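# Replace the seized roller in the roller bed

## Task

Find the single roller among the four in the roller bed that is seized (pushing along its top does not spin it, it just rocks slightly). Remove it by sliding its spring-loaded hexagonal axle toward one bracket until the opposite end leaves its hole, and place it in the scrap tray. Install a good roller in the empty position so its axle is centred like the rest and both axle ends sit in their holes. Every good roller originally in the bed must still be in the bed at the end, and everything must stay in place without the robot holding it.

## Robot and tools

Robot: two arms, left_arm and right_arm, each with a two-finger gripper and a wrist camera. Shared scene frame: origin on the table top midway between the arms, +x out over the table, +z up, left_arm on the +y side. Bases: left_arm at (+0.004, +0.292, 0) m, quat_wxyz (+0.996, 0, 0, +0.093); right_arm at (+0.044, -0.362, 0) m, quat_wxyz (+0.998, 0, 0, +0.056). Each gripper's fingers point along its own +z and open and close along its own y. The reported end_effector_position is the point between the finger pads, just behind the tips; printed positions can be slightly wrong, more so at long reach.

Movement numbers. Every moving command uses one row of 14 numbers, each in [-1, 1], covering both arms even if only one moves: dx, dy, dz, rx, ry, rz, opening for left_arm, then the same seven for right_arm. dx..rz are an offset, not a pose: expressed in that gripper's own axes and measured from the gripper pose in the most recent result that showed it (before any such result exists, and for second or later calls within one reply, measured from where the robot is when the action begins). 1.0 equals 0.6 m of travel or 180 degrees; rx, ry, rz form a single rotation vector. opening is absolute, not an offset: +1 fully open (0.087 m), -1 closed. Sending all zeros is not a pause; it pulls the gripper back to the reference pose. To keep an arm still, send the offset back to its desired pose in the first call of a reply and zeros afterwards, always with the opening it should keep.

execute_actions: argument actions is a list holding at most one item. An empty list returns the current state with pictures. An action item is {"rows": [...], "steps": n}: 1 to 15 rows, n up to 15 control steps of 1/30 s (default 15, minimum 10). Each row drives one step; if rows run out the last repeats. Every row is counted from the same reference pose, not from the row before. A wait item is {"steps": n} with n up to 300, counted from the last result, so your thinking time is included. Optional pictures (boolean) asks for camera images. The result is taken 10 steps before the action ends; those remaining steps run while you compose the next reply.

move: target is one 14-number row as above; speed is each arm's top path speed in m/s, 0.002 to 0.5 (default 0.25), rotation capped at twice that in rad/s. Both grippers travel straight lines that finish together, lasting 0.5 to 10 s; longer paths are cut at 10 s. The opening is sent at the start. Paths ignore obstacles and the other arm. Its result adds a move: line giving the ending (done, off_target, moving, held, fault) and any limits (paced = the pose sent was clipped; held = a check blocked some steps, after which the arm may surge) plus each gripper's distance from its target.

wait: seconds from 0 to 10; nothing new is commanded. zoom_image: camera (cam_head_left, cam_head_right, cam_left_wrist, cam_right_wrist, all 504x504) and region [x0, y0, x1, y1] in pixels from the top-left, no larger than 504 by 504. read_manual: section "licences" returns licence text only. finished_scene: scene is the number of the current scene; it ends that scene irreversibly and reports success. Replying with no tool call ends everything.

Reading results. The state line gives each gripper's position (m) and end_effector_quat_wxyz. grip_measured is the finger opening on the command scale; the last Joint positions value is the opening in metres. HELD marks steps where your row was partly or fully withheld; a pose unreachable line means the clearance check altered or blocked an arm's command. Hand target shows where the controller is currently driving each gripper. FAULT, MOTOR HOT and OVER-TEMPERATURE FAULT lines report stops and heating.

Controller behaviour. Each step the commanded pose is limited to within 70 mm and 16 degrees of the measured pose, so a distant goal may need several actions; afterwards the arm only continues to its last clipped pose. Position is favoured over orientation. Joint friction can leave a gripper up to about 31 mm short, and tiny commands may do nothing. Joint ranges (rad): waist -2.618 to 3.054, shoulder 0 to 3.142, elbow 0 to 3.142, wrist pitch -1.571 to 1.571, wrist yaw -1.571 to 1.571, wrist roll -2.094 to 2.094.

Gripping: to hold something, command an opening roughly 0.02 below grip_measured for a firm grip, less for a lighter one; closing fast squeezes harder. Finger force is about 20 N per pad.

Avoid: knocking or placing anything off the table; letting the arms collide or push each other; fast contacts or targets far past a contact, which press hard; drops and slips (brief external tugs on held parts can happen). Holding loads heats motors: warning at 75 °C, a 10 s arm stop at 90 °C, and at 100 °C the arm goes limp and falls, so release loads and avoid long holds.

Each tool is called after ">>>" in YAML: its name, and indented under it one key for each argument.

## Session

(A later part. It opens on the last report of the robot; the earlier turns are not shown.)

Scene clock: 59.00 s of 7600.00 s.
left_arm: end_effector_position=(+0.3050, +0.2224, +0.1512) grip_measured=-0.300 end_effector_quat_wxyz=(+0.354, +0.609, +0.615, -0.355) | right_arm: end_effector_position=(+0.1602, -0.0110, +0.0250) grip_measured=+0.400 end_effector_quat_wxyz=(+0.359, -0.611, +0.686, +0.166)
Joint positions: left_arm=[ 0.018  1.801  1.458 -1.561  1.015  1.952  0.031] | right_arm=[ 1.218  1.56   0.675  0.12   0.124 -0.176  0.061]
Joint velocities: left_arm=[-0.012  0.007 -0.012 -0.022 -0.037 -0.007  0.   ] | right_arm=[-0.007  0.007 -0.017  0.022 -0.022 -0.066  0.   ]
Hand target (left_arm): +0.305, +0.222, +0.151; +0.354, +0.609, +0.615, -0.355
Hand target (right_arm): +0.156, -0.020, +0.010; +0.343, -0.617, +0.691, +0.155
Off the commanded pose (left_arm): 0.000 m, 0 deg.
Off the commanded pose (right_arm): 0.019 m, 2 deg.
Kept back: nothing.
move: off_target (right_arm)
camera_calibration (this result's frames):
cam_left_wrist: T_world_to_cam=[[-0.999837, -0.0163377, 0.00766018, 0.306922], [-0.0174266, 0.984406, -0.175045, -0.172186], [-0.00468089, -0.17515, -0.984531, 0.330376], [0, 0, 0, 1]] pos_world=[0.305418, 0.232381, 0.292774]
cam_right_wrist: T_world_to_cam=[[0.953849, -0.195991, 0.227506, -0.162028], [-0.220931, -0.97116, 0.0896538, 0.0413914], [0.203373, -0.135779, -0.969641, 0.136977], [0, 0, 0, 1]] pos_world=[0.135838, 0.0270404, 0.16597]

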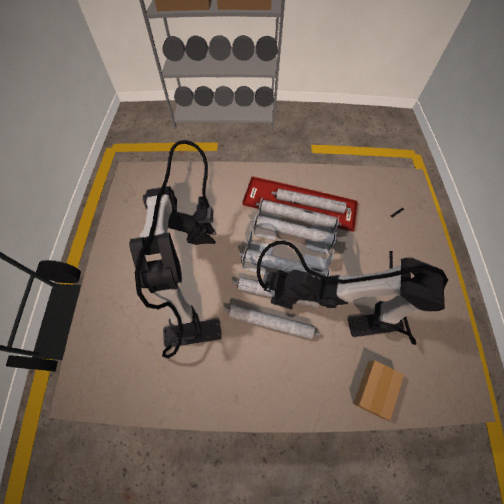

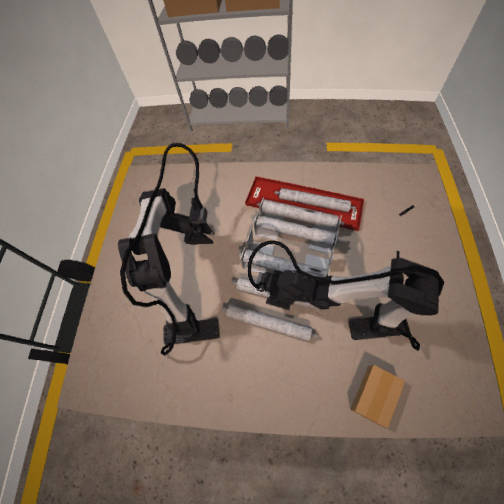

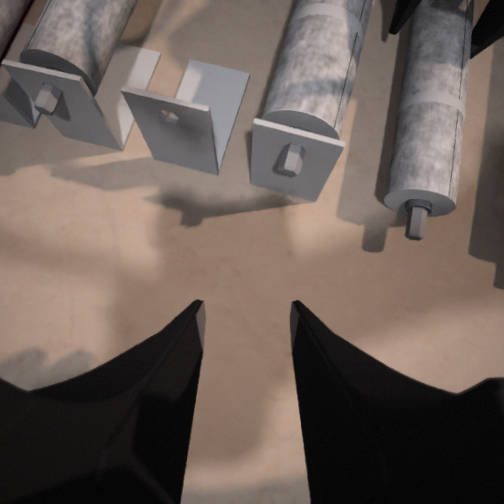

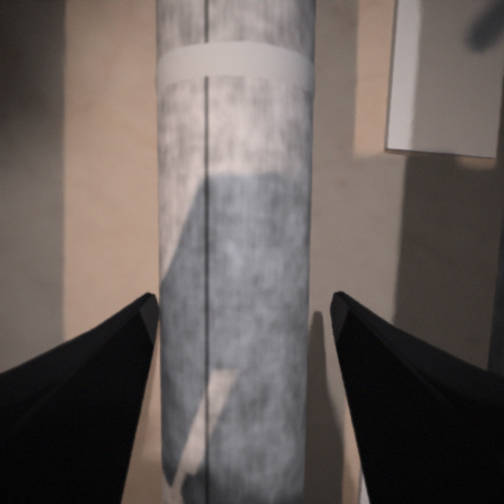

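>>> execute_actions:
  actions:
    - {"rows":[[0,0,0,0,0,0,-0.3,0,0.004,0,0,0,0,0.3],[0,0,0,0,0,0,-0.3,0,0.004,0,0,0,0,0.2],[0,0,0,0,0,0,-0.3,0,0.004,0,0,0,0,0.15],[0,0,0,0,0,0,-0.3,0,0.004,0,0,0,0,0.12],[0,0,0,0,0,0,-0.3,0,0.004,0,0,0,0,0.09],[0,0,0,0,0,0,-0.3,0,0.004,0,0,0,0,0.06],[0,0,0,0,0,0,-0.3,0,0.004,0,0,0,0,0.03]],"steps":11}

>>> move:
  target: [0,0,0,0,0,0,-0.3,-0.22,-0.07,-0.22,-0.045,-0.04,0.055,0.03]
  speed: 0.15

Scene clock: 60.67 s of 7600.00 s.
left_arm: end_effector_position=(+0.3050, +0.2224, +0.1512) grip_measured=-0.300 end_effector_quat_wxyz=(+0.354, +0.609, +0.615, -0.355) | right_arm: end_effector_position=(+0.1603, -0.0107, +0.0252) grip_measured=+0.341 end_effector_quat_wxyz=(+0.359, -0.610, +0.686, +0.166)
Joint positions: left_arm=[ 0.018  1.801  1.458 -1.561  1.015  1.952  0.031] | right_arm=[ 1.218  1.56   0.675  0.121  0.124 -0.176  0.059]
Joint velocities: left_arm=[ 0.002 -0.012 -0.002 -0.066 -0.095  0.022 -0.   ] | right_arm=[-0.017 -0.012  0.007 -0.022  0.007  0.007 -0.071]
Steps of this call (steps 1 to 49: nothing new was sent; step 50: the first step of this action). Readings (end_effector_position):
50: the state above

Scene clock: 63.03 s of 7600.00 s.
left_arm: end_effector_position=(+0.3050, +0.2224, +0.1512) grip_measured=-0.300 end_effector_quat_wxyz=(+0.354, +0.609, +0.615, -0.355) | right_arm: end_effector_position=(+0.1524, -0.0426, +0.1673) grip_measured=+0.075 end_effector_quat_wxyz=(+0.270, -0.582, +0.731, +0.232)
Joint positions: left_arm=[ 0.018  1.801  1.458 -1.561  1.015  1.952  0.031] | right_arm=[ 1.079  1.311  1.122 -0.662 -0.126 -0.105  0.047]
Joint velocities: left_arm=[ 0.007 -0.007 -0.002  0.022 -0.007 -0.007 -0.001] | right_arm=[ 0.017  0.002 -0.012 -0.037  0.007  0.051 -0.001]
Hand target (left_arm): +0.305, +0.222, +0.151; +0.354, +0.609, +0.615, -0.355
Hand target (right_arm): +0.161, -0.021, +0.217; +0.342, -0.561, +0.699, +0.282
Off your previous action's commanded pose (left_arm): 0.000 m, 0 deg at its last step (step 10 of this call).
Off your previous action's commanded pose (right_arm): 0.002 m, 0 deg at its last step (step 10 of this call).
Off the commanded pose (left_arm): 0.000 m, 0 deg.
Off the commanded pose (right_arm): 0.058 m, 11 deg.
Kept back: nothing.
move: off_target (right_arm)
camera_calibration (this result's frames):
cam_left_wrist: T_world_to_cam=[[-0.999837, -0.0163377, 0.00766018, 0.306922], [-0.0174266, 0.984406, -0.175045, -0.172186], [-0.00468089, -0.17515, -0.984531, 0.330376], [0, 0, 0, 1]] pos_world=[0.305418, 0.232381, 0.292774]
cam_right_wrist: T_world_to_cam=[[0.97759, -0.210358, -0.00823805, -0.157922], [-0.206642, -0.966324, 0.153352, -0.0164064], [-0.0402195, -0.148213, -0.988137, 0.311915], [0, 0, 0, 1]] pos_world=[0.163537, -0.00284412, 0.30943]

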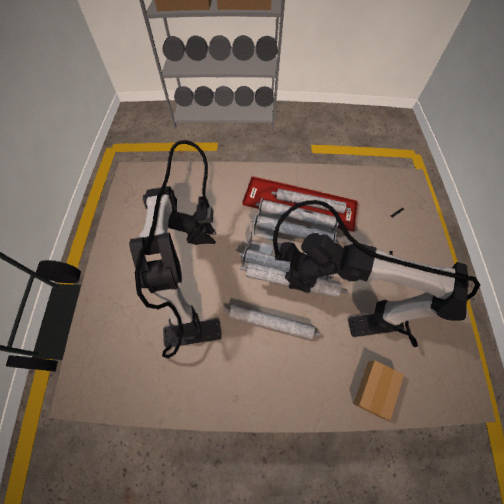

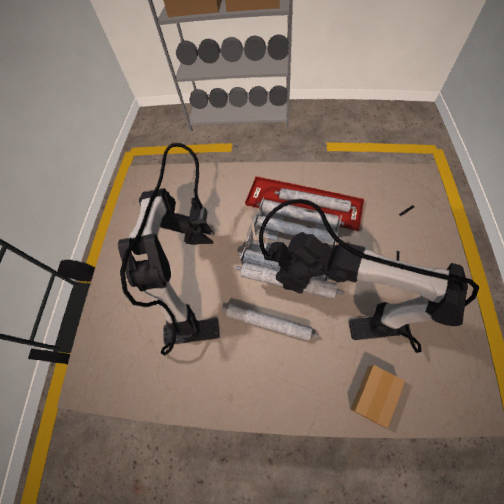

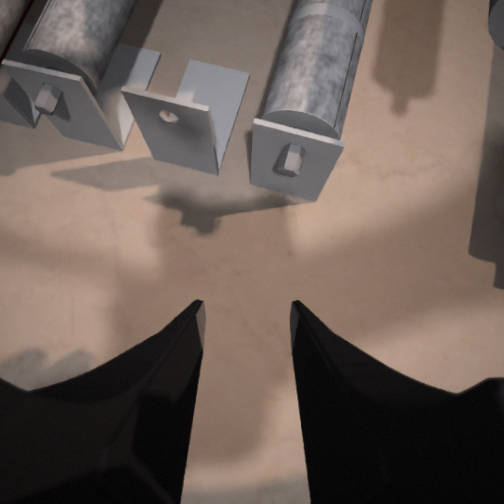

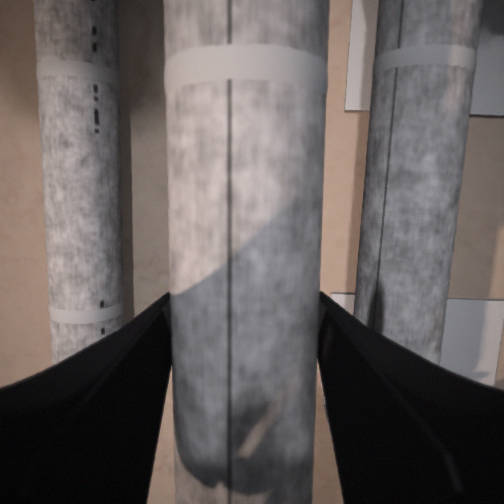

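>>> execute_actions:
  actions:
    - {"rows":[[-0.002,0.007,0.004,0,0,0,-0.3,-0.084,-0.014,-0.037,0.004,-0.058,0,0.03],[-0.004,0.014,0.008,0,0,0,-0.3,-0.084,-0.022,-0.037,0.004,-0.058,0,0.03],[-0.006,0.021,0.012,0,0,0,-0.3,-0.084,-0.031,-0.037,0.004,-0.058,0,0.03],[-0.008,0.028,0.016,0,0,0,-0.3,-0.084,-0.041,-0.037,0.004,-0.058,0,0.03],[-0.01,0.035,0.02,0,0,0,-0.3,-0.084,-0.051,-0.037,0.005,-0.058,0,0.03],[-0.012,0.042,0.024,0,0,0,-0.3,-0.084,-0.061,-0.037,0.005,-0.058,0,0.03],[-0.014,0.049,0.028,0,0,0,-0.3,-0.084,-0.071,-0.037,0.006,-0.058,0,0.03],[-0.016,0.056,0.032,0,0,0,-0.3,-0.084,-0.081,-0.037,0.006,-0.058,0,0.03],[-0.018,0.063,0.036,0,0,0,-0.3,-0.084,-0.091,-0.037,0.007,-0.058,0,0.03],[-0.02,0.07,0.04,0,0,0,-0.3,-0.084,-0.101,-0.037,0.007,-0.058,0,0.03],[-0.023,0.077,0.044,0,0,0,-0.3,-0.084,-0.111,-0.037,0.008,-0.058,0,0.03],[-0.026,0.084,0.048,0,0,0,-0.3,-0.084,-0.121,-0.037,0.008,-0.058,0,0.03],[-0.029,0.091,0.052,0,0,0,-0.3,-0.084,-0.131,-0.037,0.009,-0.058,0,0.03],[-0.032,0.098,0.056,0,0,0,-0.3,-0.084,-0.141,-0.037,0.009,-0.058,0,0.03],[-0.034,0.105,0.06,0,0,0,-0.3,-0.084,-0.151,-0.037,0.01,-0.058,0,0.03]],"steps":15}

>>> execute_actions:
  actions:
    - {"rows":[[0,0.02,0.01,0,0,0,-0.3,-0.087,-0.05,-0.03,0.01,-0.055,-0.015,0.03],[0,0.02,0.01,0,0,0,-0.3,-0.087,-0.06,-0.03,0.01,-0.055,-0.015,0.03],[0,0.02,0.01,0,0,0,-0.3,-0.087,-0.07,-0.03,0.01,-0.055,-0.015,0.03],[0,0.02,0.01,0,0,0,-0.3,-0.087,-0.08,-0.03,0.01,-0.055,-0.015,0.03],[0,0.02,0.01,0,0,0,-0.3,-0.087,-0.09,-0.03,0.01,-0.055,-0.015,0.03],[0,0.02,0.01,0,0,0,-0.3,-0.087,-0.1,-0.03,0.01,-0.055,-0.015,0.03],[0,0.02,0.01,0,0,0,-0.3,-0.087,-0.11,-0.03,0.01,-0.055,-0.015,0.03],[0,0.02,0.01,0,0,0,-0.3,-0.087,-0.12,-0.03,0.01,-0.055,-0.015,0.03],[0,0.02,0.01,0,0,0,-0.3,-0.087,-0.13,-0.03,0.01,-0.055,-0.015,0.03],[0,0.02,0.01,0,0,0,-0.3,-0.087,-0.14,-0.03,0.01,-0.055,-0.015,0.03],[0,0.02,0.01,0,0,0,-0.3,-0.087,-0.15,-0.03,0.01,-0.055,-0.015,0.03],[0,0.02,0.01,0,0,0,-0.3,-0.087,-0.16,-0.03,0.01,-0.055,-0.015,0.03],[0,0.02,0.01,0,0,0,-0.3,-0.087,-0.168,-0.03,0.01,-0.055,-0.015,0.03],[0,0.02,0.01,0,0,0,-0.3,-0.087,-0.175,-0.03,0.01,-0.055,-0.015,0.03],[0,0.02,0.01,0,0,0,-0.3,-0.087,-0.18,-0.03,0.01,-0.055,-0.015,0.03]],"steps":15}

>>> wait:
  seconds: 0.5

Scene clock: 65.90 s of 7600.00 s.
left_arm: end_effector_position=(+0.3094, +0.2173, +0.1515) grip_measured=-0.300 end_effector_quat_wxyz=(+0.350, +0.611, +0.614, -0.356) | right_arm: end_effector_position=(+0.1625, -0.0497, +0.1657) grip_measured=+0.075 end_effector_quat_wxyz=(+0.263, -0.574, +0.739, +0.234)
Joint positions: left_arm=[-0.004  1.811  1.476 -1.546  1.016  1.921  0.031] | right_arm=[ 1.027  1.311  1.122 -0.678 -0.162 -0.121  0.047]
Joint velocities: left_arm=[-0.291  0.178  0.325  0.227  0.051 -0.3   -0.002] | right_arm=[-0.564 -0.007 -0.017 -0.095 -0.168 -0.168  0.   ]
Steps of this call (steps 1 to 81: nothing new was sent; steps 82 to 86: the first 5 steps of this action). Readings (end_effector_position):
82: left_arm (+0.3050, +0.2225, +0.1512) | right_arm (+0.1525, -0.0432, +0.1669)
83: left_arm (+0.3052, +0.2221, +0.1511) | right_arm (+0.1531, -0.0439, +0.1667)
85: left_arm (+0.3070, +0.2195, +0.1512) | right_arm (+0.1581, -0.0473, +0.1660)
86: the state above

Scene clock: 66.40 s of 7600.00 s.
left_arm: end_effector_position=(+0.3553, +0.1855, +0.1473) grip_measured=-0.300 end_effector_quat_wxyz=(+0.347, +0.621, +0.605, -0.357) | right_arm: end_effector_position=(+0.2540, -0.0835, +0.1902) grip_measured=+0.075 end_effector_quat_wxyz=(+0.304, -0.530, +0.760, +0.222)
Joint positions: left_arm=[-0.118  1.941  1.642 -1.433  1.035  1.756  0.031] | right_arm=[ 0.701  1.354  1.23  -0.722 -0.293 -0.292  0.047]
Joint velocities: left_arm=[ 0.012  0.027 -0.002  0.022 -0.037  0.007  0.001] | right_arm=[-0.676  0.139  0.31  -0.125 -0.3   -0.447 -0.001]
Off your previous action's commanded pose (left_arm): 0.021 m, 2 deg at its last step (step 10 of this call).
Off your previous action's commanded pose (right_arm): 0.050 m, 10 deg at its last step (step 10 of this call).
Steps of this call (steps 1 to 10: the last 10 steps of your previous action; steps 11 to 15: the first 5 steps of this action, its rows measured from where the robot was after step 10). Readings (end_effector_position):
10: left_arm (+0.3496, +0.1905, +0.1502) | right_arm (+0.2224, -0.0688, +0.1818)
11: left_arm (+0.3534, +0.1882, +0.1500) | right_arm (+0.2283, -0.0701, +0.1833)
12: left_arm (+0.3551, +0.1865, +0.1493) | right_arm (+0.2343, -0.0727, +0.1843)
14: left_arm (+0.3553, +0.1855, +0.1477) | right_arm (+0.2473, -0.0801, +0.1880)
15: the state above

Scene clock: 67.23 s of 7600.00 s.
left_arm: end_effector_position=(+0.3551, +0.1855, +0.1470) grip_measured=-0.300 end_effector_quat_wxyz=(+0.345, +0.619, +0.608, -0.359) | right_arm: end_effector_position=(+0.3156, -0.1000, +0.1868) grip_measured=+0.075 end_effector_quat_wxyz=(+0.301, -0.531, +0.758, +0.230)
Joint positions: left_arm=[-0.118  1.942  1.642 -1.433  1.035  1.748  0.031] | right_arm=[ 0.502  1.504  1.353 -0.754 -0.437 -0.455  0.047]
Joint velocities: left_arm=[-0.002  0.012  0.002 -0.066 -0.007 -0.066 -0.   ] | right_arm=[-0.007  0.007 -0.007  0.037 -0.037  0.022  0.   ]
Hand target (left_arm): +0.361, +0.185, +0.147; +0.349, +0.619, +0.607, -0.356
Hand target (right_arm): +0.330, -0.081, +0.228; +0.370, -0.537, +0.716, +0.250
Off the commanded pose (left_arm): 0.006 m, 0 deg.
Off the commanded pose (right_arm): 0.051 m, 10 deg.
Kept back: nothing.
Steps of this call (steps 1 to 10: the last 10 steps of your previous action; steps 11 to 25: nothing new was sent). Readings (end_effector_position):
1: left_arm (+0.3554, +0.1855, +0.1470) | right_arm (+0.2609, -0.0863, +0.1921)
2: left_arm (+0.3553, +0.1855, +0.1470) | right_arm (+0.2675, -0.0885, +0.1935)
4: left_arm (+0.3552, +0.1855, +0.1470) | right_arm (+0.2799, -0.0914, +0.1952)
8: left_arm (+0.3552, +0.1855, +0.1470) | right_arm (+0.3019, -0.0959, +0.1928)
25: the state above
camera_calibration (this result's frames):
cam_left_wrist: T_world_to_cam=[[-0.999865, 0.0119765, 0.0112452, 0.350654], [0.00991637, 0.985718, -0.168111, -0.146681], [-0.013098, -0.167976, -0.985704, 0.321835], [0, 0, 0, 1]] pos_world=[0.356276, 0.194447, 0.288632]
cam_right_wrist: T_world_to_cam=[[0.944925, -0.327093, -0.0113068, -0.330214], [-0.324171, -0.940122, 0.105277, 0.00748813], [-0.0450653, -0.0958139, -0.994379, 0.337199], [0, 0, 0, 1]] pos_world=[0.32965, -0.0686623, 0.330782]

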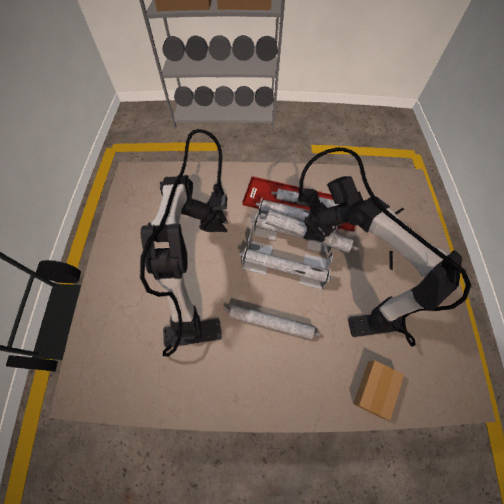

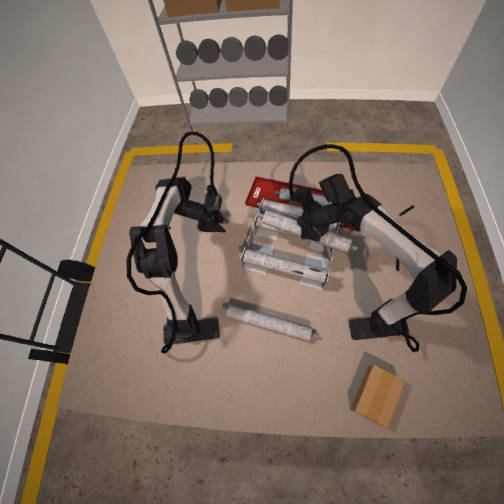

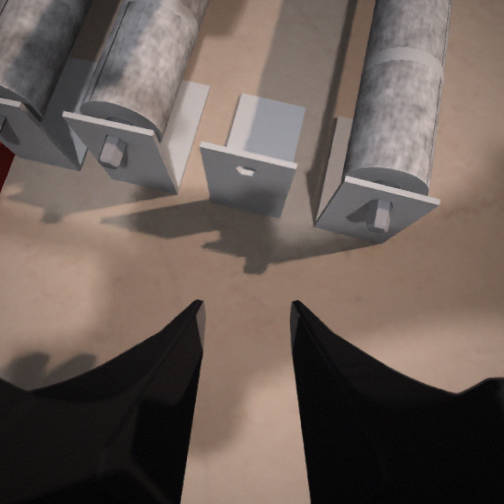

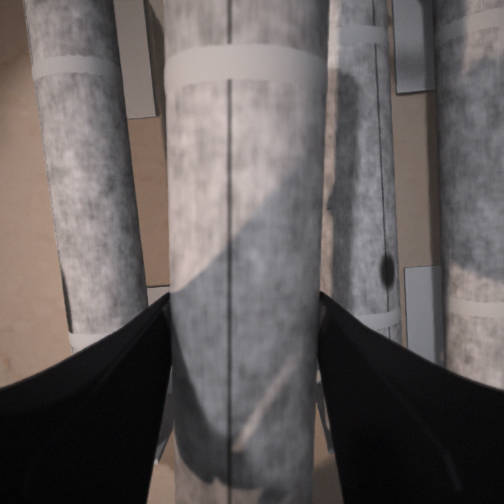

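>>> execute_actions:
  actions:
    - {"rows":[[0,0,0,0,0,0,-0.3,-0.072,-0.006,-0.018,0.004,-0.044,-0.025,0.03],[0,0,0,0,0,0,-0.3,-0.068,-0.002,-0.013,0.002,-0.041,-0.027,0.03],[0,0,0,0,0,0,-0.3,-0.064,0.002,-0.008,0,-0.038,-0.029,0.03],[0,0,0,0,0,0,-0.3,-0.06,0.006,-0.002,-0.002,-0.035,-0.031,0.03],[0,0,0,0,0,0,-0.3,-0.055,0.01,0.004,-0.004,-0.032,-0.033,0.03],[0,0,0,0,0,0,-0.3,-0.05,0.013,0.01,-0.006,-0.029,-0.035,0.03],[0,0,0,0,0,0,-0.3,-0.045,0.013,0.016,-0.008,-0.026,-0.037,0.03],[0,0,0,0,0,0,-0.3,-0.04,0.013,0.022,-0.01,-0.023,-0.039,0.03],[0,0,0,0,0,0,-0.3,-0.035,0.013,0.028,-0.012,-0.02,-0.041,0.03],[0,0,0,0,0,0,-0.3,-0.031,0.013,0.034,-0.012,-0.017,-0.041,0.03],[0,0,0,0,0,0,-0.3,-0.027,0.013,0.04,-0.012,-0.014,-0.041,0.03],[0,0,0,0,0,0,-0.3,-0.023,0.013,0.045,-0.012,-0.011,-0.041,0.03],[0,0,0,0,0,0,-0.3,-0.019,0.013,0.05,-0.012,-0.008,-0.041,0.03],[0,0,0,0,0,0,-0.3,-0.016,0.013,0.054,-0.012,-0.005,-0.041,0.03],[0,0,0,0,0,0,-0.3,-0.013,0.013,0.058,-0.012,-0.002,-0.041,0.03]],"steps":15}

>>> wait:
  seconds: 0.5

Scene clock: 68.67 s of 7600.00 s.
left_arm: end_effector_position=(+0.3551, +0.1855, +0.1470) grip_measured=-0.300 end_effector_quat_wxyz=(+0.345, +0.619, +0.608, -0.359) | right_arm: end_effector_position=(+0.3139, -0.0995, +0.1859) grip_measured=+0.075 end_effector_quat_wxyz=(+0.300, -0.539, +0.754, +0.227)
Joint positions: left_arm=[-0.118  1.942  1.642 -1.433  1.035  1.748  0.031] | right_arm=[ 0.509  1.504  1.353 -0.76  -0.433 -0.468  0.047]
Joint velocities: left_arm=[-0.007 -0.002  0.002 -0.051  0.007 -0.007  0.   ] | right_arm=[ 0.12   0.002 -0.012 -0.022  0.168 -0.081  0.   ]
Steps of this call (steps 1 to 38: nothing new was sent; steps 39 to 43: the first 5 steps of this action). Readings (end_effector_position):
39: left_arm (+0.3551, +0.1855, +0.1470) | right_arm (+0.3154, -0.1000, +0.1867)
40: left_arm (+0.3551, +0.1855, +0.1470) | right_arm (+0.3153, -0.1002, +0.1866)
42: left_arm (+0.3551, +0.1855, +0.1470) | right_arm (+0.3146, -0.1002, +0.1861)
43: the state above

Scene clock: 69.50 s of 7600.00 s.
left_arm: end_effector_position=(+0.3551, +0.1855, +0.1470) grip_measured=-0.300 end_effector_quat_wxyz=(+0.345, +0.619, +0.608, -0.359) | right_arm: end_effector_position=(+0.3071, -0.0901, +0.1425) grip_measured=+0.075 end_effector_quat_wxyz=(+0.252, -0.577, +0.749, +0.209)
Joint positions: left_arm=[-0.118  1.942  1.642 -1.433  1.035  1.748  0.031] | right_arm=[ 0.562  1.594  1.322 -0.748 -0.396 -0.525  0.047]
Joint velocities: left_arm=[-0.012  0.012  0.012 -0.022  0.051 -0.022  0.   ] | right_arm=[ 0.007 -0.007 -0.022 -0.081  0.095  0.037  0.001]
Hand target (left_arm): +0.355, +0.186, +0.147; +0.345, +0.619, +0.608, -0.359
Hand target (right_arm): +0.317, -0.070, +0.169; +0.307, -0.584, +0.717, +0.226
Off the commanded pose (left_arm): 0.000 m, 0 deg.
Off the commanded pose (right_arm): 0.034 m, 8 deg.
Kept back: nothing.
Steps of this call (steps 1 to 10: the last 10 steps of your previous action; steps 11 to 25: nothing new was sent). Readings (end_effector_position):
1: left_arm (+0.3551, +0.1855, +0.1470) | right_arm (+0.3129, -0.0985, +0.1857)
2: left_arm (+0.3551, +0.1855, +0.1470) | right_arm (+0.3115, -0.0970, +0.1852)
4: left_arm (+0.3551, +0.1855, +0.1470) | right_arm (+0.3090, -0.0934, +0.1825)
8: left_arm (+0.3551, +0.1855, +0.1470) | right_arm (+0.3070, -0.0889, +0.1671)
25: the state above
camera_calibration (this result's frames):
cam_left_wrist: T_world_to_cam=[[-0.999865, 0.0119765, 0.0112452, 0.350654], [0.00991637, 0.985718, -0.168111, -0.146681], [-0.013098, -0.167976, -0.985704, 0.321835], [0, 0, 0, 1]] pos_world=[0.356276, 0.194447, 0.288632]
cam_right_wrist: T_world_to_cam=[[0.970094, -0.242656, -0.00597893, -0.320269], [-0.235731, -0.947708, 0.215127, -0.0247489], [-0.0578682, -0.207284, -0.976568, 0.285131], [0, 0, 0, 1]] pos_world=[0.321357, -0.042067, 0.281859]

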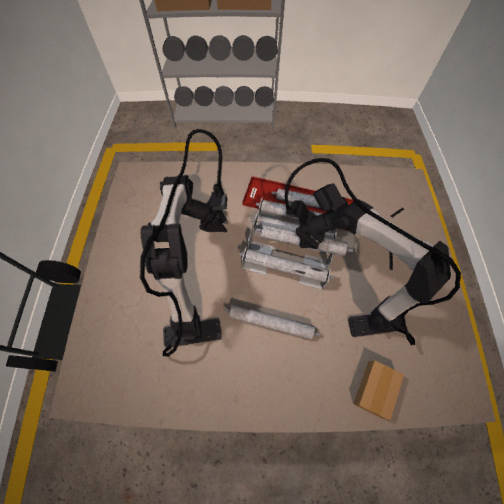

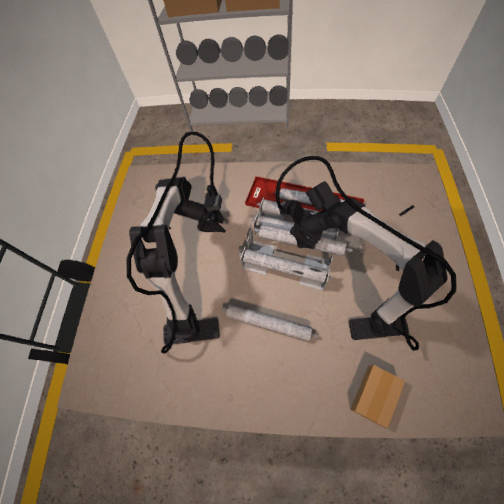

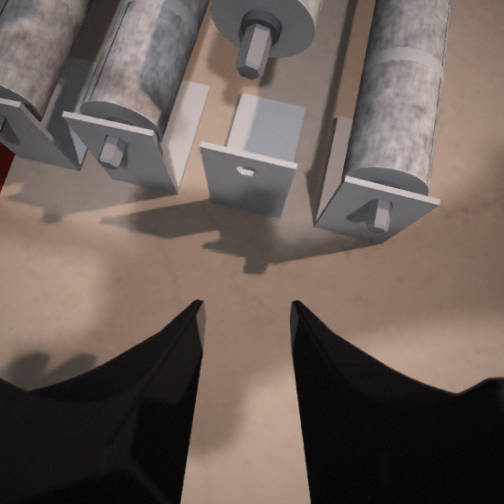

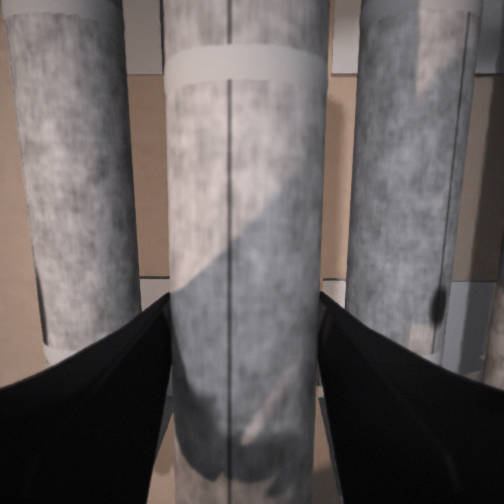

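>>> zoom_image:
  camera: "cam_left_wrist"
  region: [190,0,330,200]

Region (190, 0, 330, 200) of cam_left_wrist's 504x504 image, scaled by 2.520, with more detail than that image has; it fills the left 353 columns of this view, and the rest is white.

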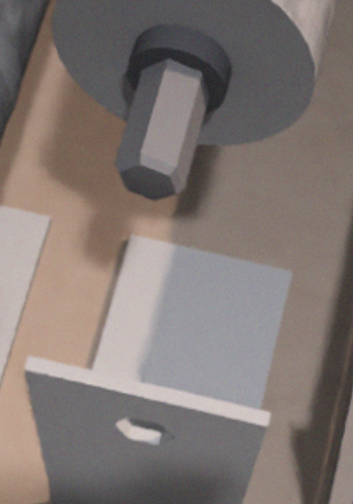

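>>> execute_actions:
  actions:
    - {"rows":[[0,0,0,0,0,0,-0.3,-0.054,-0.007,-0.01,0.002,-0.038,-0.016,0.03],[0,0,0,0,0,0,-0.3,-0.052,-0.006,-0.007,-0.002,-0.037,-0.012,0.03],[0,0,0,0,0,0,-0.3,-0.049,-0.005,-0.004,-0.006,-0.036,-0.008,0.03],[0,0,0,0,0,0,-0.3,-0.047,-0.004,-0.001,-0.01,-0.035,-0.004,0.03],[0,0,0,0,0,0,-0.3,-0.044,-0.003,0.002,-0.014,-0.034,0,0.03],[0,0,0,0,0,0,-0.3,-0.042,-0.002,0.005,-0.018,-0.033,0.004,0.03],[0,0,0,0,0,0,-0.3,-0.039,-0.001,0.008,-0.022,-0.032,0.008,0.03],[0,0,0,0,0,0,-0.3,-0.037,0,0.011,-0.026,-0.031,0.012,0.03],[0,0,0,0,0,0,-0.3,-0.034,0,0.014,-0.03,-0.03,0.016,0.03],[0,0,0,0,0,0,-0.3,-0.032,0,0.017,-0.034,-0.03,0.02,0.03],[0,0,0,0,0,0,-0.3,-0.03,0,0.02,-0.038,-0.03,0.024,0.03],[0,0,0,0,0,0,-0.3,-0.028,0,0.023,-0.041,-0.03,0.027,0.03],[0,0,0,0,0,0,-0.3,-0.025,0,0.027,-0.041,-0.03,0.027,0.03]],"steps":15}

>>> wait:
  seconds: 0.5

>>> zoom_image:
  camera: "cam_left_wrist"
  region: [190,30,330,230]

Scene clock: 71.47 s of 7600.00 s.
left_arm: end_effector_position=(+0.3551, +0.1855, +0.1470) grip_measured=-0.300 end_effector_quat_wxyz=(+0.345, +0.619, +0.608, -0.359) | right_arm: end_effector_position=(+0.3049, -0.0882, +0.1417) grip_measured=+0.075 end_effector_quat_wxyz=(+0.248, -0.577, +0.747, +0.217)
Joint positions: left_arm=[-0.118  1.942  1.642 -1.433  1.035  1.748  0.031] | right_arm=[ 0.561  1.598  1.322 -0.749 -0.414 -0.524  0.047]
Joint velocities: left_arm=[ 0.017 -0.002  0.017 -0.022 -0.007 -0.037 -0.   ] | right_arm=[-0.002  0.105 -0.002 -0.007 -0.271 -0.007  0.   ]
Steps of this call (steps 1 to 54: nothing new was sent; steps 55 to 59: the first 5 steps of this action). Readings (end_effector_position):
55: left_arm (+0.3551, +0.1855, +0.1470) | right_arm (+0.3071, -0.0899, +0.1426)
56: left_arm (+0.3551, +0.1855, +0.1470) | right_arm (+0.3069, -0.0897, +0.1427)
58: left_arm (+0.3551, +0.1855, +0.1470) | right_arm (+0.3056, -0.0890, +0.1423)
59: the state above

Scene clock: 72.30 s of 7600.00 s.
left_arm: end_effector_position=(+0.3551, +0.1855, +0.1470) grip_measured=-0.300 end_effector_quat_wxyz=(+0.345, +0.619, +0.608, -0.359) | right_arm: end_effector_position=(+0.3010, -0.0873, +0.1133) grip_measured=+0.075 end_effector_quat_wxyz=(+0.193, -0.552, +0.768, +0.262)
Joint positions: left_arm=[-0.118  1.942  1.642 -1.433  1.035  1.748  0.031] | right_arm=[ 0.523  1.692  1.322 -0.76  -0.512 -0.493  0.047]
Joint velocities: left_arm=[-0.022  0.002 -0.027  0.007 -0.037  0.022  0.001] | right_arm=[-0.012  0.002 -0.002  0.037 -0.007 -0.007 -0.001]
Hand target (left_arm): +0.355, +0.186, +0.147; +0.345, +0.619, +0.608, -0.359
Hand target (right_arm): +0.311, -0.071, +0.140; +0.239, -0.551, +0.744, +0.292
Off the commanded pose (left_arm): 0.000 m, 0 deg.
Off the commanded pose (right_arm): 0.034 m, 7 deg.
Kept back: nothing.
Steps of this call (steps 1 to 10: the last 10 steps of your previous action; steps 11 to 25: nothing new was sent). Readings (end_effector_position):
1: left_arm (+0.3551, +0.1855, +0.1470) | right_arm (+0.3040, -0.0874, +0.1402)
2: left_arm (+0.3551, +0.1855, +0.1470) | right_arm (+0.3032, -0.0867, +0.1381)
4: left_arm (+0.3551, +0.1855, +0.1470) | right_arm (+0.3022, -0.0861, +0.1318)
8: left_arm (+0.3551, +0.1855, +0.1470) | right_arm (+0.3019, -0.0880, +0.1177)
25: the state above
camera_calibration (this result's frames):
cam_left_wrist: T_world_to_cam=[[-0.999865, 0.0119765, 0.0112452, 0.350654], [0.00991637, 0.985718, -0.168111, -0.146681], [-0.013098, -0.167976, -0.985704, 0.321835], [0, 0, 0, 1]] pos_world=[0.356276, 0.194447, 0.288632]
cam_right_wrist: T_world_to_cam=[[0.95289, -0.249387, -0.172648, -0.290377], [-0.20564, -0.949579, 0.236669, -0.0289311], [-0.222965, -0.190016, -0.956128, 0.305628], [0, 0, 0, 1]] pos_world=[0.338892, -0.0418143, 0.248934]

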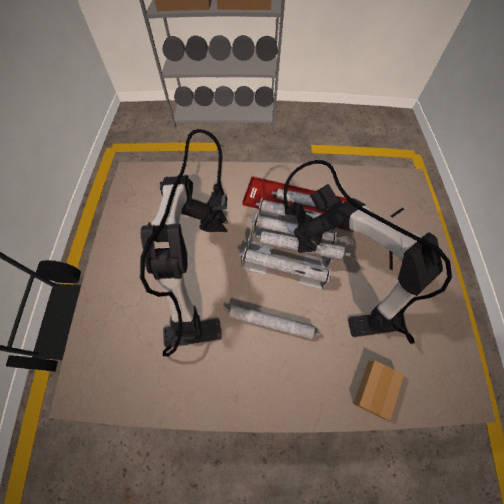

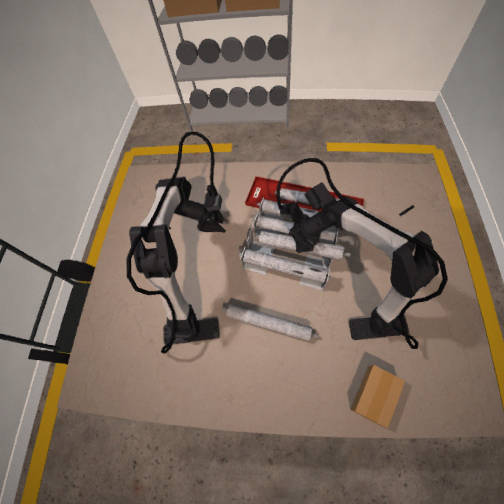

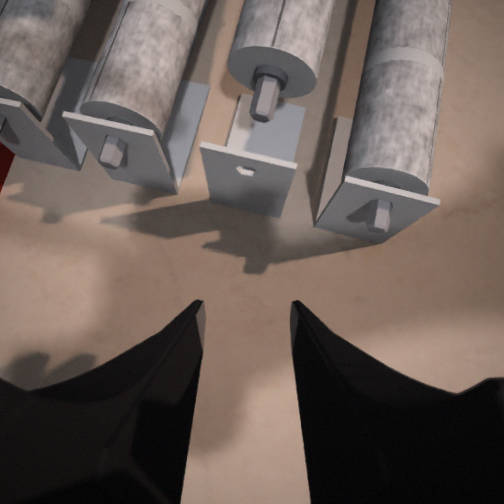

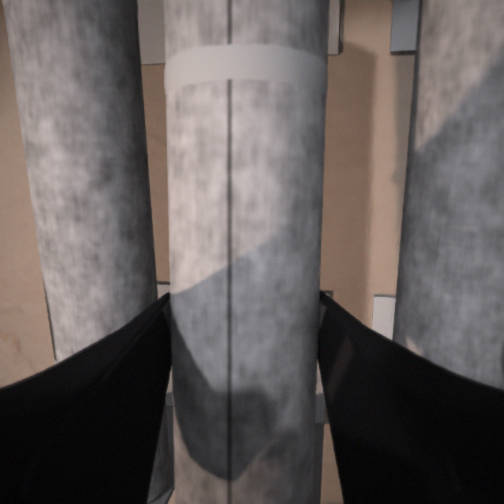

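Region (190, 30, 330, 230) of cam_left_wrist's 504x504 image, scaled by 2.520, with more detail than that image has; it fills the left 353 columns of this view, and the rest is white.

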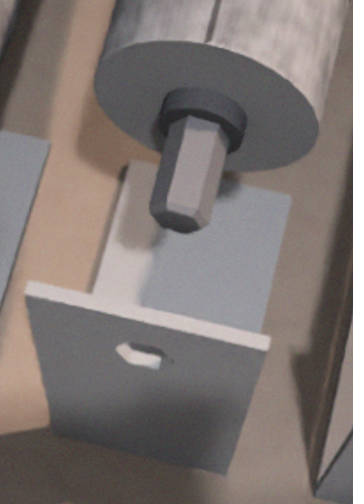

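>>> execute_actions:
  actions:
    - {"rows":[[0,0,0,0,0,0,-0.3,-0.052,-0.002,-0.016,0,-0.036,-0.01,0.03],[0,0,0,0,0,0,-0.3,-0.053,-0.004,-0.013,0.002,-0.036,-0.008,0.03],[0,0,0,0,0,0,-0.3,-0.054,-0.006,-0.01,0.003,-0.037,-0.006,0.03],[0,0,0,0,0,0,-0.3,-0.055,-0.008,-0.007,0.003,-0.037,-0.006,0.03],[0,0,0,0,0,0,-0.3,-0.056,-0.01,-0.004,0.003,-0.037,-0.006,0.03],[0,0,0,0,0,0,-0.3,-0.057,-0.01,-0.001,0.003,-0.037,-0.006,0.03],[0,0,0,0,0,0,-0.3,-0.058,-0.01,0.002,0.003,-0.037,-0.006,0.03],[0,0,0,0,0,0,-0.3,-0.06,-0.01,0.005,0.003,-0.037,-0.006,0.03],[0,0,0,0,0,0,-0.3,-0.061,-0.01,0.007,0.003,-0.037,-0.006,0.03]],"steps":13}

>>> wait:
  seconds: 0.4

>>> zoom_image:
  camera: "cam_left_wrist"
  region: [190,30,330,230]

Scene clock: 73.93 s of 7600.00 s.
left_arm: end_effector_position=(+0.3551, +0.1855, +0.1470) grip_measured=-0.300 end_effector_quat_wxyz=(+0.345, +0.619, +0.608, -0.359) | right_arm: end_effector_position=(+0.3010, -0.0871, +0.1134) grip_measured=+0.075 end_effector_quat_wxyz=(+0.193, -0.550, +0.769, +0.262)
Joint positions: left_arm=[-0.118  1.942  1.642 -1.433  1.035  1.748  0.031] | right_arm=[ 0.523  1.692  1.322 -0.759 -0.512 -0.487  0.047]
Joint velocities: left_arm=[ 0.007  0.002  0.007  0.022 -0.037 -0.037 -0.   ] | right_arm=[-0.012 -0.012  0.002  0.051  0.007  0.125  0.001]
Steps of this call (steps 1 to 46: nothing new was sent; steps 47 to 49: the first 3 steps of this action). Readings (end_effector_position):
47: left_arm (+0.3551, +0.1855, +0.1470) | right_arm (+0.3009, -0.0872, +0.1133)
48: left_arm (+0.3551, +0.1855, +0.1470) | right_arm (+0.3009, -0.0872, +0.1133)
49: the state above

Scene clock: 74.67 s of 7600.00 s.
left_arm: end_effector_position=(+0.3551, +0.1855, +0.1470) grip_measured=-0.300 end_effector_quat_wxyz=(+0.345, +0.619, +0.608, -0.359) | right_arm: end_effector_position=(+0.3087, -0.0826, +0.1069) grip_measured=+0.075 end_effector_quat_wxyz=(+0.197, -0.537, +0.778, +0.260)
Joint positions: left_arm=[-0.118  1.942  1.642 -1.433  1.035  1.748  0.031] | right_arm=[ 0.523  1.716  1.322 -0.718 -0.499 -0.454  0.047]
Joint velocities: left_arm=[ 0.017  0.007  0.007  0.037 -0.022 -0.022 -0.   ] | right_arm=[ 0.007 -0.002  0.007  0.022  0.007 -0.022 -0.   ]
Hand target (left_arm): +0.355, +0.186, +0.147; +0.345, +0.619, +0.608, -0.359
Hand target (right_arm): +0.317, -0.061, +0.132; +0.242, -0.543, +0.751, +0.287
Off the commanded pose (left_arm): 0.000 m, 0 deg.
Off the commanded pose (right_arm): 0.035 m, 7 deg.
Kept back: nothing.
Steps of this call (steps 1 to 10: the last 10 steps of your previous action; steps 11 to 22: nothing new was sent). Readings (end_effector_position):
1: left_arm (+0.3551, +0.1855, +0.1470) | right_arm (+0.3013, -0.0869, +0.1135)
2: left_arm (+0.3551, +0.1855, +0.1470) | right_arm (+0.3017, -0.0867, +0.1136)
4: left_arm (+0.3551, +0.1855, +0.1470) | right_arm (+0.3030, -0.0858, +0.1138)
8: left_arm (+0.3551, +0.1855, +0.1470) | right_arm (+0.3065, -0.0833, +0.1101)
22: the state above
camera_calibration (this result's frames):
cam_left_wrist: T_world_to_cam=[[-0.999865, 0.0119765, 0.0112452, 0.350654], [0.00991637, 0.985718, -0.168111, -0.146681], [-0.013098, -0.167976, -0.985704, 0.321835], [0, 0, 0, 1]] pos_world=[0.356276, 0.194447, 0.288632]
cam_right_wrist: T_world_to_cam=[[0.942715, -0.283488, -0.175852, -0.297047], [-0.239281, -0.941911, 0.235688, -0.0102573], [-0.232452, -0.180109, -0.955786, 0.305909], [0, 0, 0, 1]] pos_world=[0.348685, -0.0387737, 0.242565]

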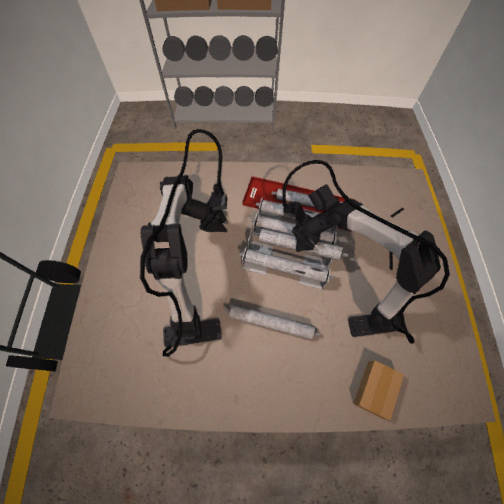

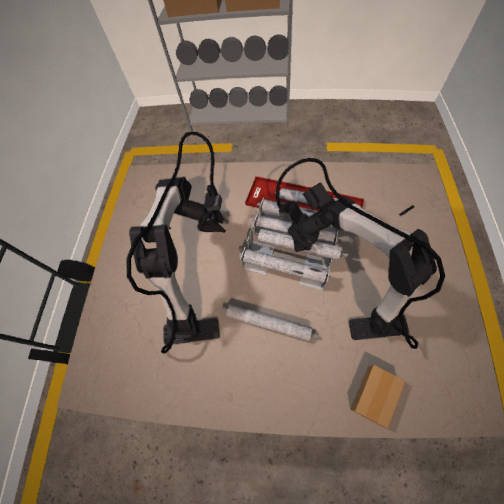

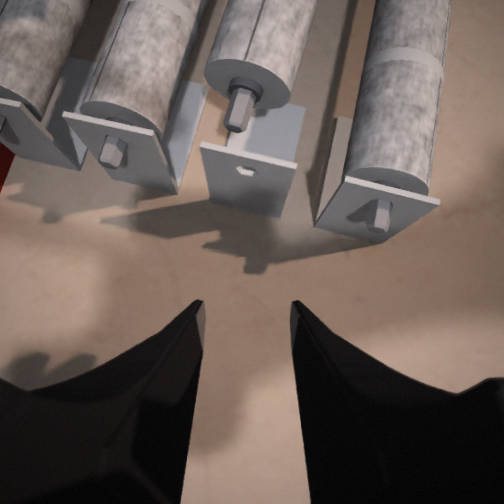

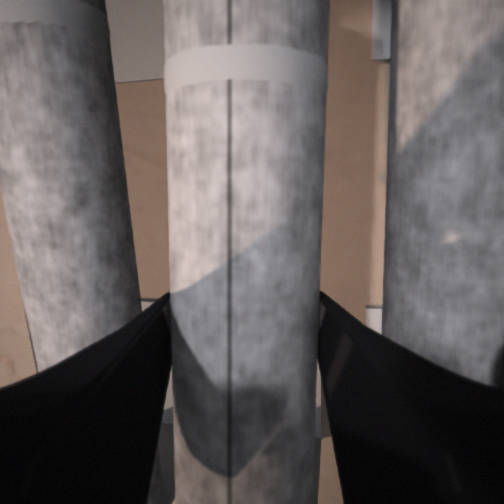

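Region (190, 30, 330, 230) of cam_left_wrist's 504x504 image, scaled by 2.520, with more detail than that image has; it fills the left 353 columns of this view, and the rest is white.

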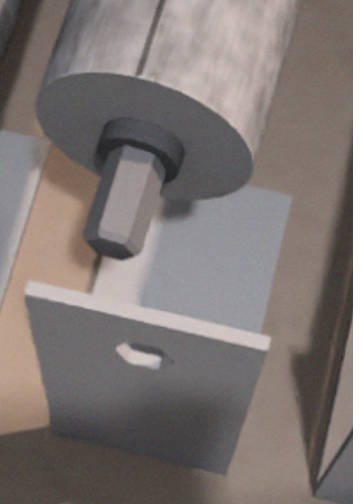

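>>> execute_actions:
  actions:
    - {"rows":[[0,0,0,0,0,0,-0.3,-0.056,0.008,-0.01,-0.004,-0.036,-0.016,0.03],[0,0,0,0,0,0,-0.3,-0.056,0.01,-0.01,-0.006,-0.036,-0.019,0.03],[0,0,0,0,0,0,-0.3,-0.056,0.012,-0.01,-0.008,-0.035,-0.022,0.03]],"steps":12}

>>> wait:
  seconds: 0.4

>>> zoom_image:
  camera: "cam_left_wrist"
  region: [190,30,330,230]

Scene clock: 75.40 s of 7600.00 s.
left_arm: end_effector_position=(+0.3551, +0.1855, +0.1470) grip_measured=-0.300 end_effector_quat_wxyz=(+0.345, +0.619, +0.608, -0.359) | right_arm: end_effector_position=(+0.3089, -0.0824, +0.1070) grip_measured=+0.075 end_effector_quat_wxyz=(+0.198, -0.537, +0.778, +0.260)
Joint positions: left_arm=[-0.118  1.942  1.642 -1.433  1.035  1.748  0.031] | right_arm=[ 0.523  1.716  1.322 -0.717 -0.499 -0.454  0.047]
Joint velocities: left_arm=[-0.012 -0.012 -0.002  0.007 -0.022  0.007  0.   ] | right_arm=[ 0.012 -0.007  0.017  0.022  0.066  0.037  0.001]
Steps of this call (steps 1 to 20: nothing new was sent; steps 21 to 22: the first 2 steps of this action). Readings (end_effector_position):
21: left_arm (+0.3551, +0.1855, +0.1470) | right_arm (+0.3089, -0.0824, +0.1070)
22: the state above

Scene clock: 76.13 s of 7600.00 s.
left_arm: end_effector_position=(+0.3551, +0.1855, +0.1470) grip_measured=-0.300 end_effector_quat_wxyz=(+0.345, +0.619, +0.608, -0.359) | right_arm: end_effector_position=(+0.3093, -0.0825, +0.1070) grip_measured=+0.075 end_effector_quat_wxyz=(+0.199, -0.541, +0.775, +0.259)
Joint positions: left_arm=[-0.118  1.942  1.642 -1.433  1.035  1.748  0.031] | right_arm=[ 0.523  1.716  1.322 -0.717 -0.5   -0.464  0.047]
Joint velocities: left_arm=[-0.007  0.007 -0.007 -0.037  0.051  0.066 -0.001] | right_arm=[ 0.007 -0.007  0.012 -0.007 -0.007 -0.037 -0.001]
Hand target (left_arm): +0.355, +0.186, +0.147; +0.345, +0.619, +0.608, -0.359
Hand target (right_arm): +0.312, -0.062, +0.134; +0.241, -0.552, +0.743, +0.290
Off the commanded pose (left_arm): 0.000 m, 0 deg.
Off the commanded pose (right_arm): 0.035 m, 7 deg.
Kept back: nothing.
Steps of this call (steps 1 to 10: the last 10 steps of your previous action; steps 11 to 22: nothing new was sent). Readings (end_effector_position):
1: left_arm (+0.3551, +0.1855, +0.1470) | right_arm (+0.3090, -0.0825, +0.1070)
2: left_arm (+0.3551, +0.1855, +0.1470) | right_arm (+0.3090, -0.0825, +0.1070)
4: left_arm (+0.3551, +0.1855, +0.1470) | right_arm (+0.3091, -0.0825, +0.1070)
8: left_arm (+0.3551, +0.1855, +0.1470) | right_arm (+0.3092, -0.0825, +0.1070)
22: the state above
camera_calibration (this result's frames):
cam_left_wrist: T_world_to_cam=[[-0.999865, 0.0119765, 0.0112452, 0.350654], [0.00991637, 0.985718, -0.168111, -0.146681], [-0.013098, -0.167976, -0.985704, 0.321835], [0, 0, 0, 1]] pos_world=[0.356276, 0.194447, 0.288632]
cam_right_wrist: T_world_to_cam=[[0.946137, -0.275633, -0.169859, -0.298532], [-0.233156, -0.944057, 0.233225, -0.0118381], [-0.224641, -0.181059, -0.957473, 0.303784], [0, 0, 0, 1]] pos_world=[0.347934, -0.0384582, 0.242917]

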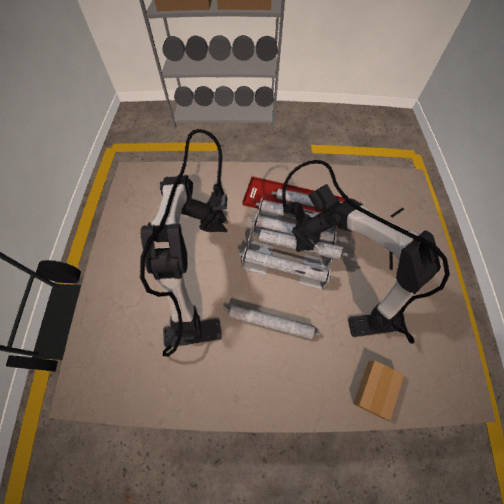

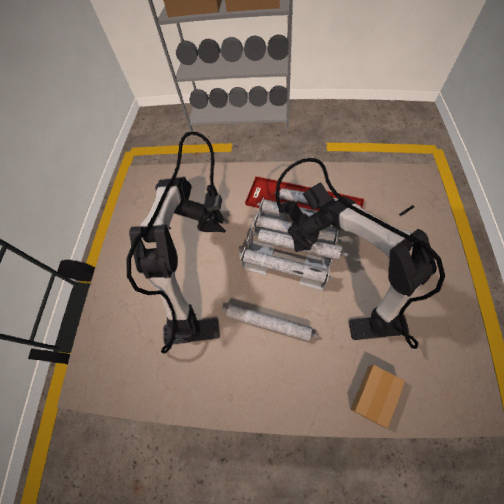

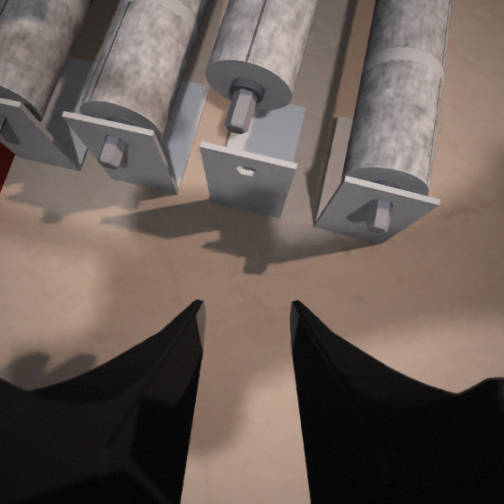

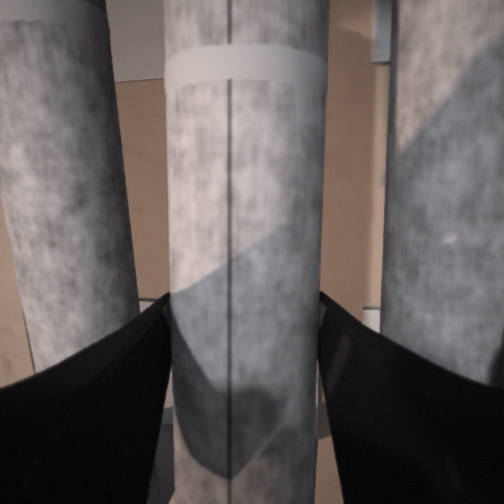

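Region (190, 30, 330, 230) of cam_left_wrist's 504x504 image, scaled by 2.520, with more detail than that image has; it fills the left 353 columns of this view, and the rest is white.

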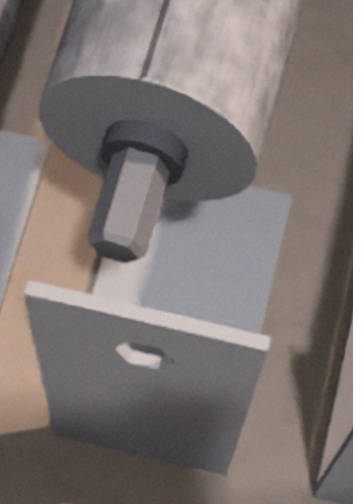

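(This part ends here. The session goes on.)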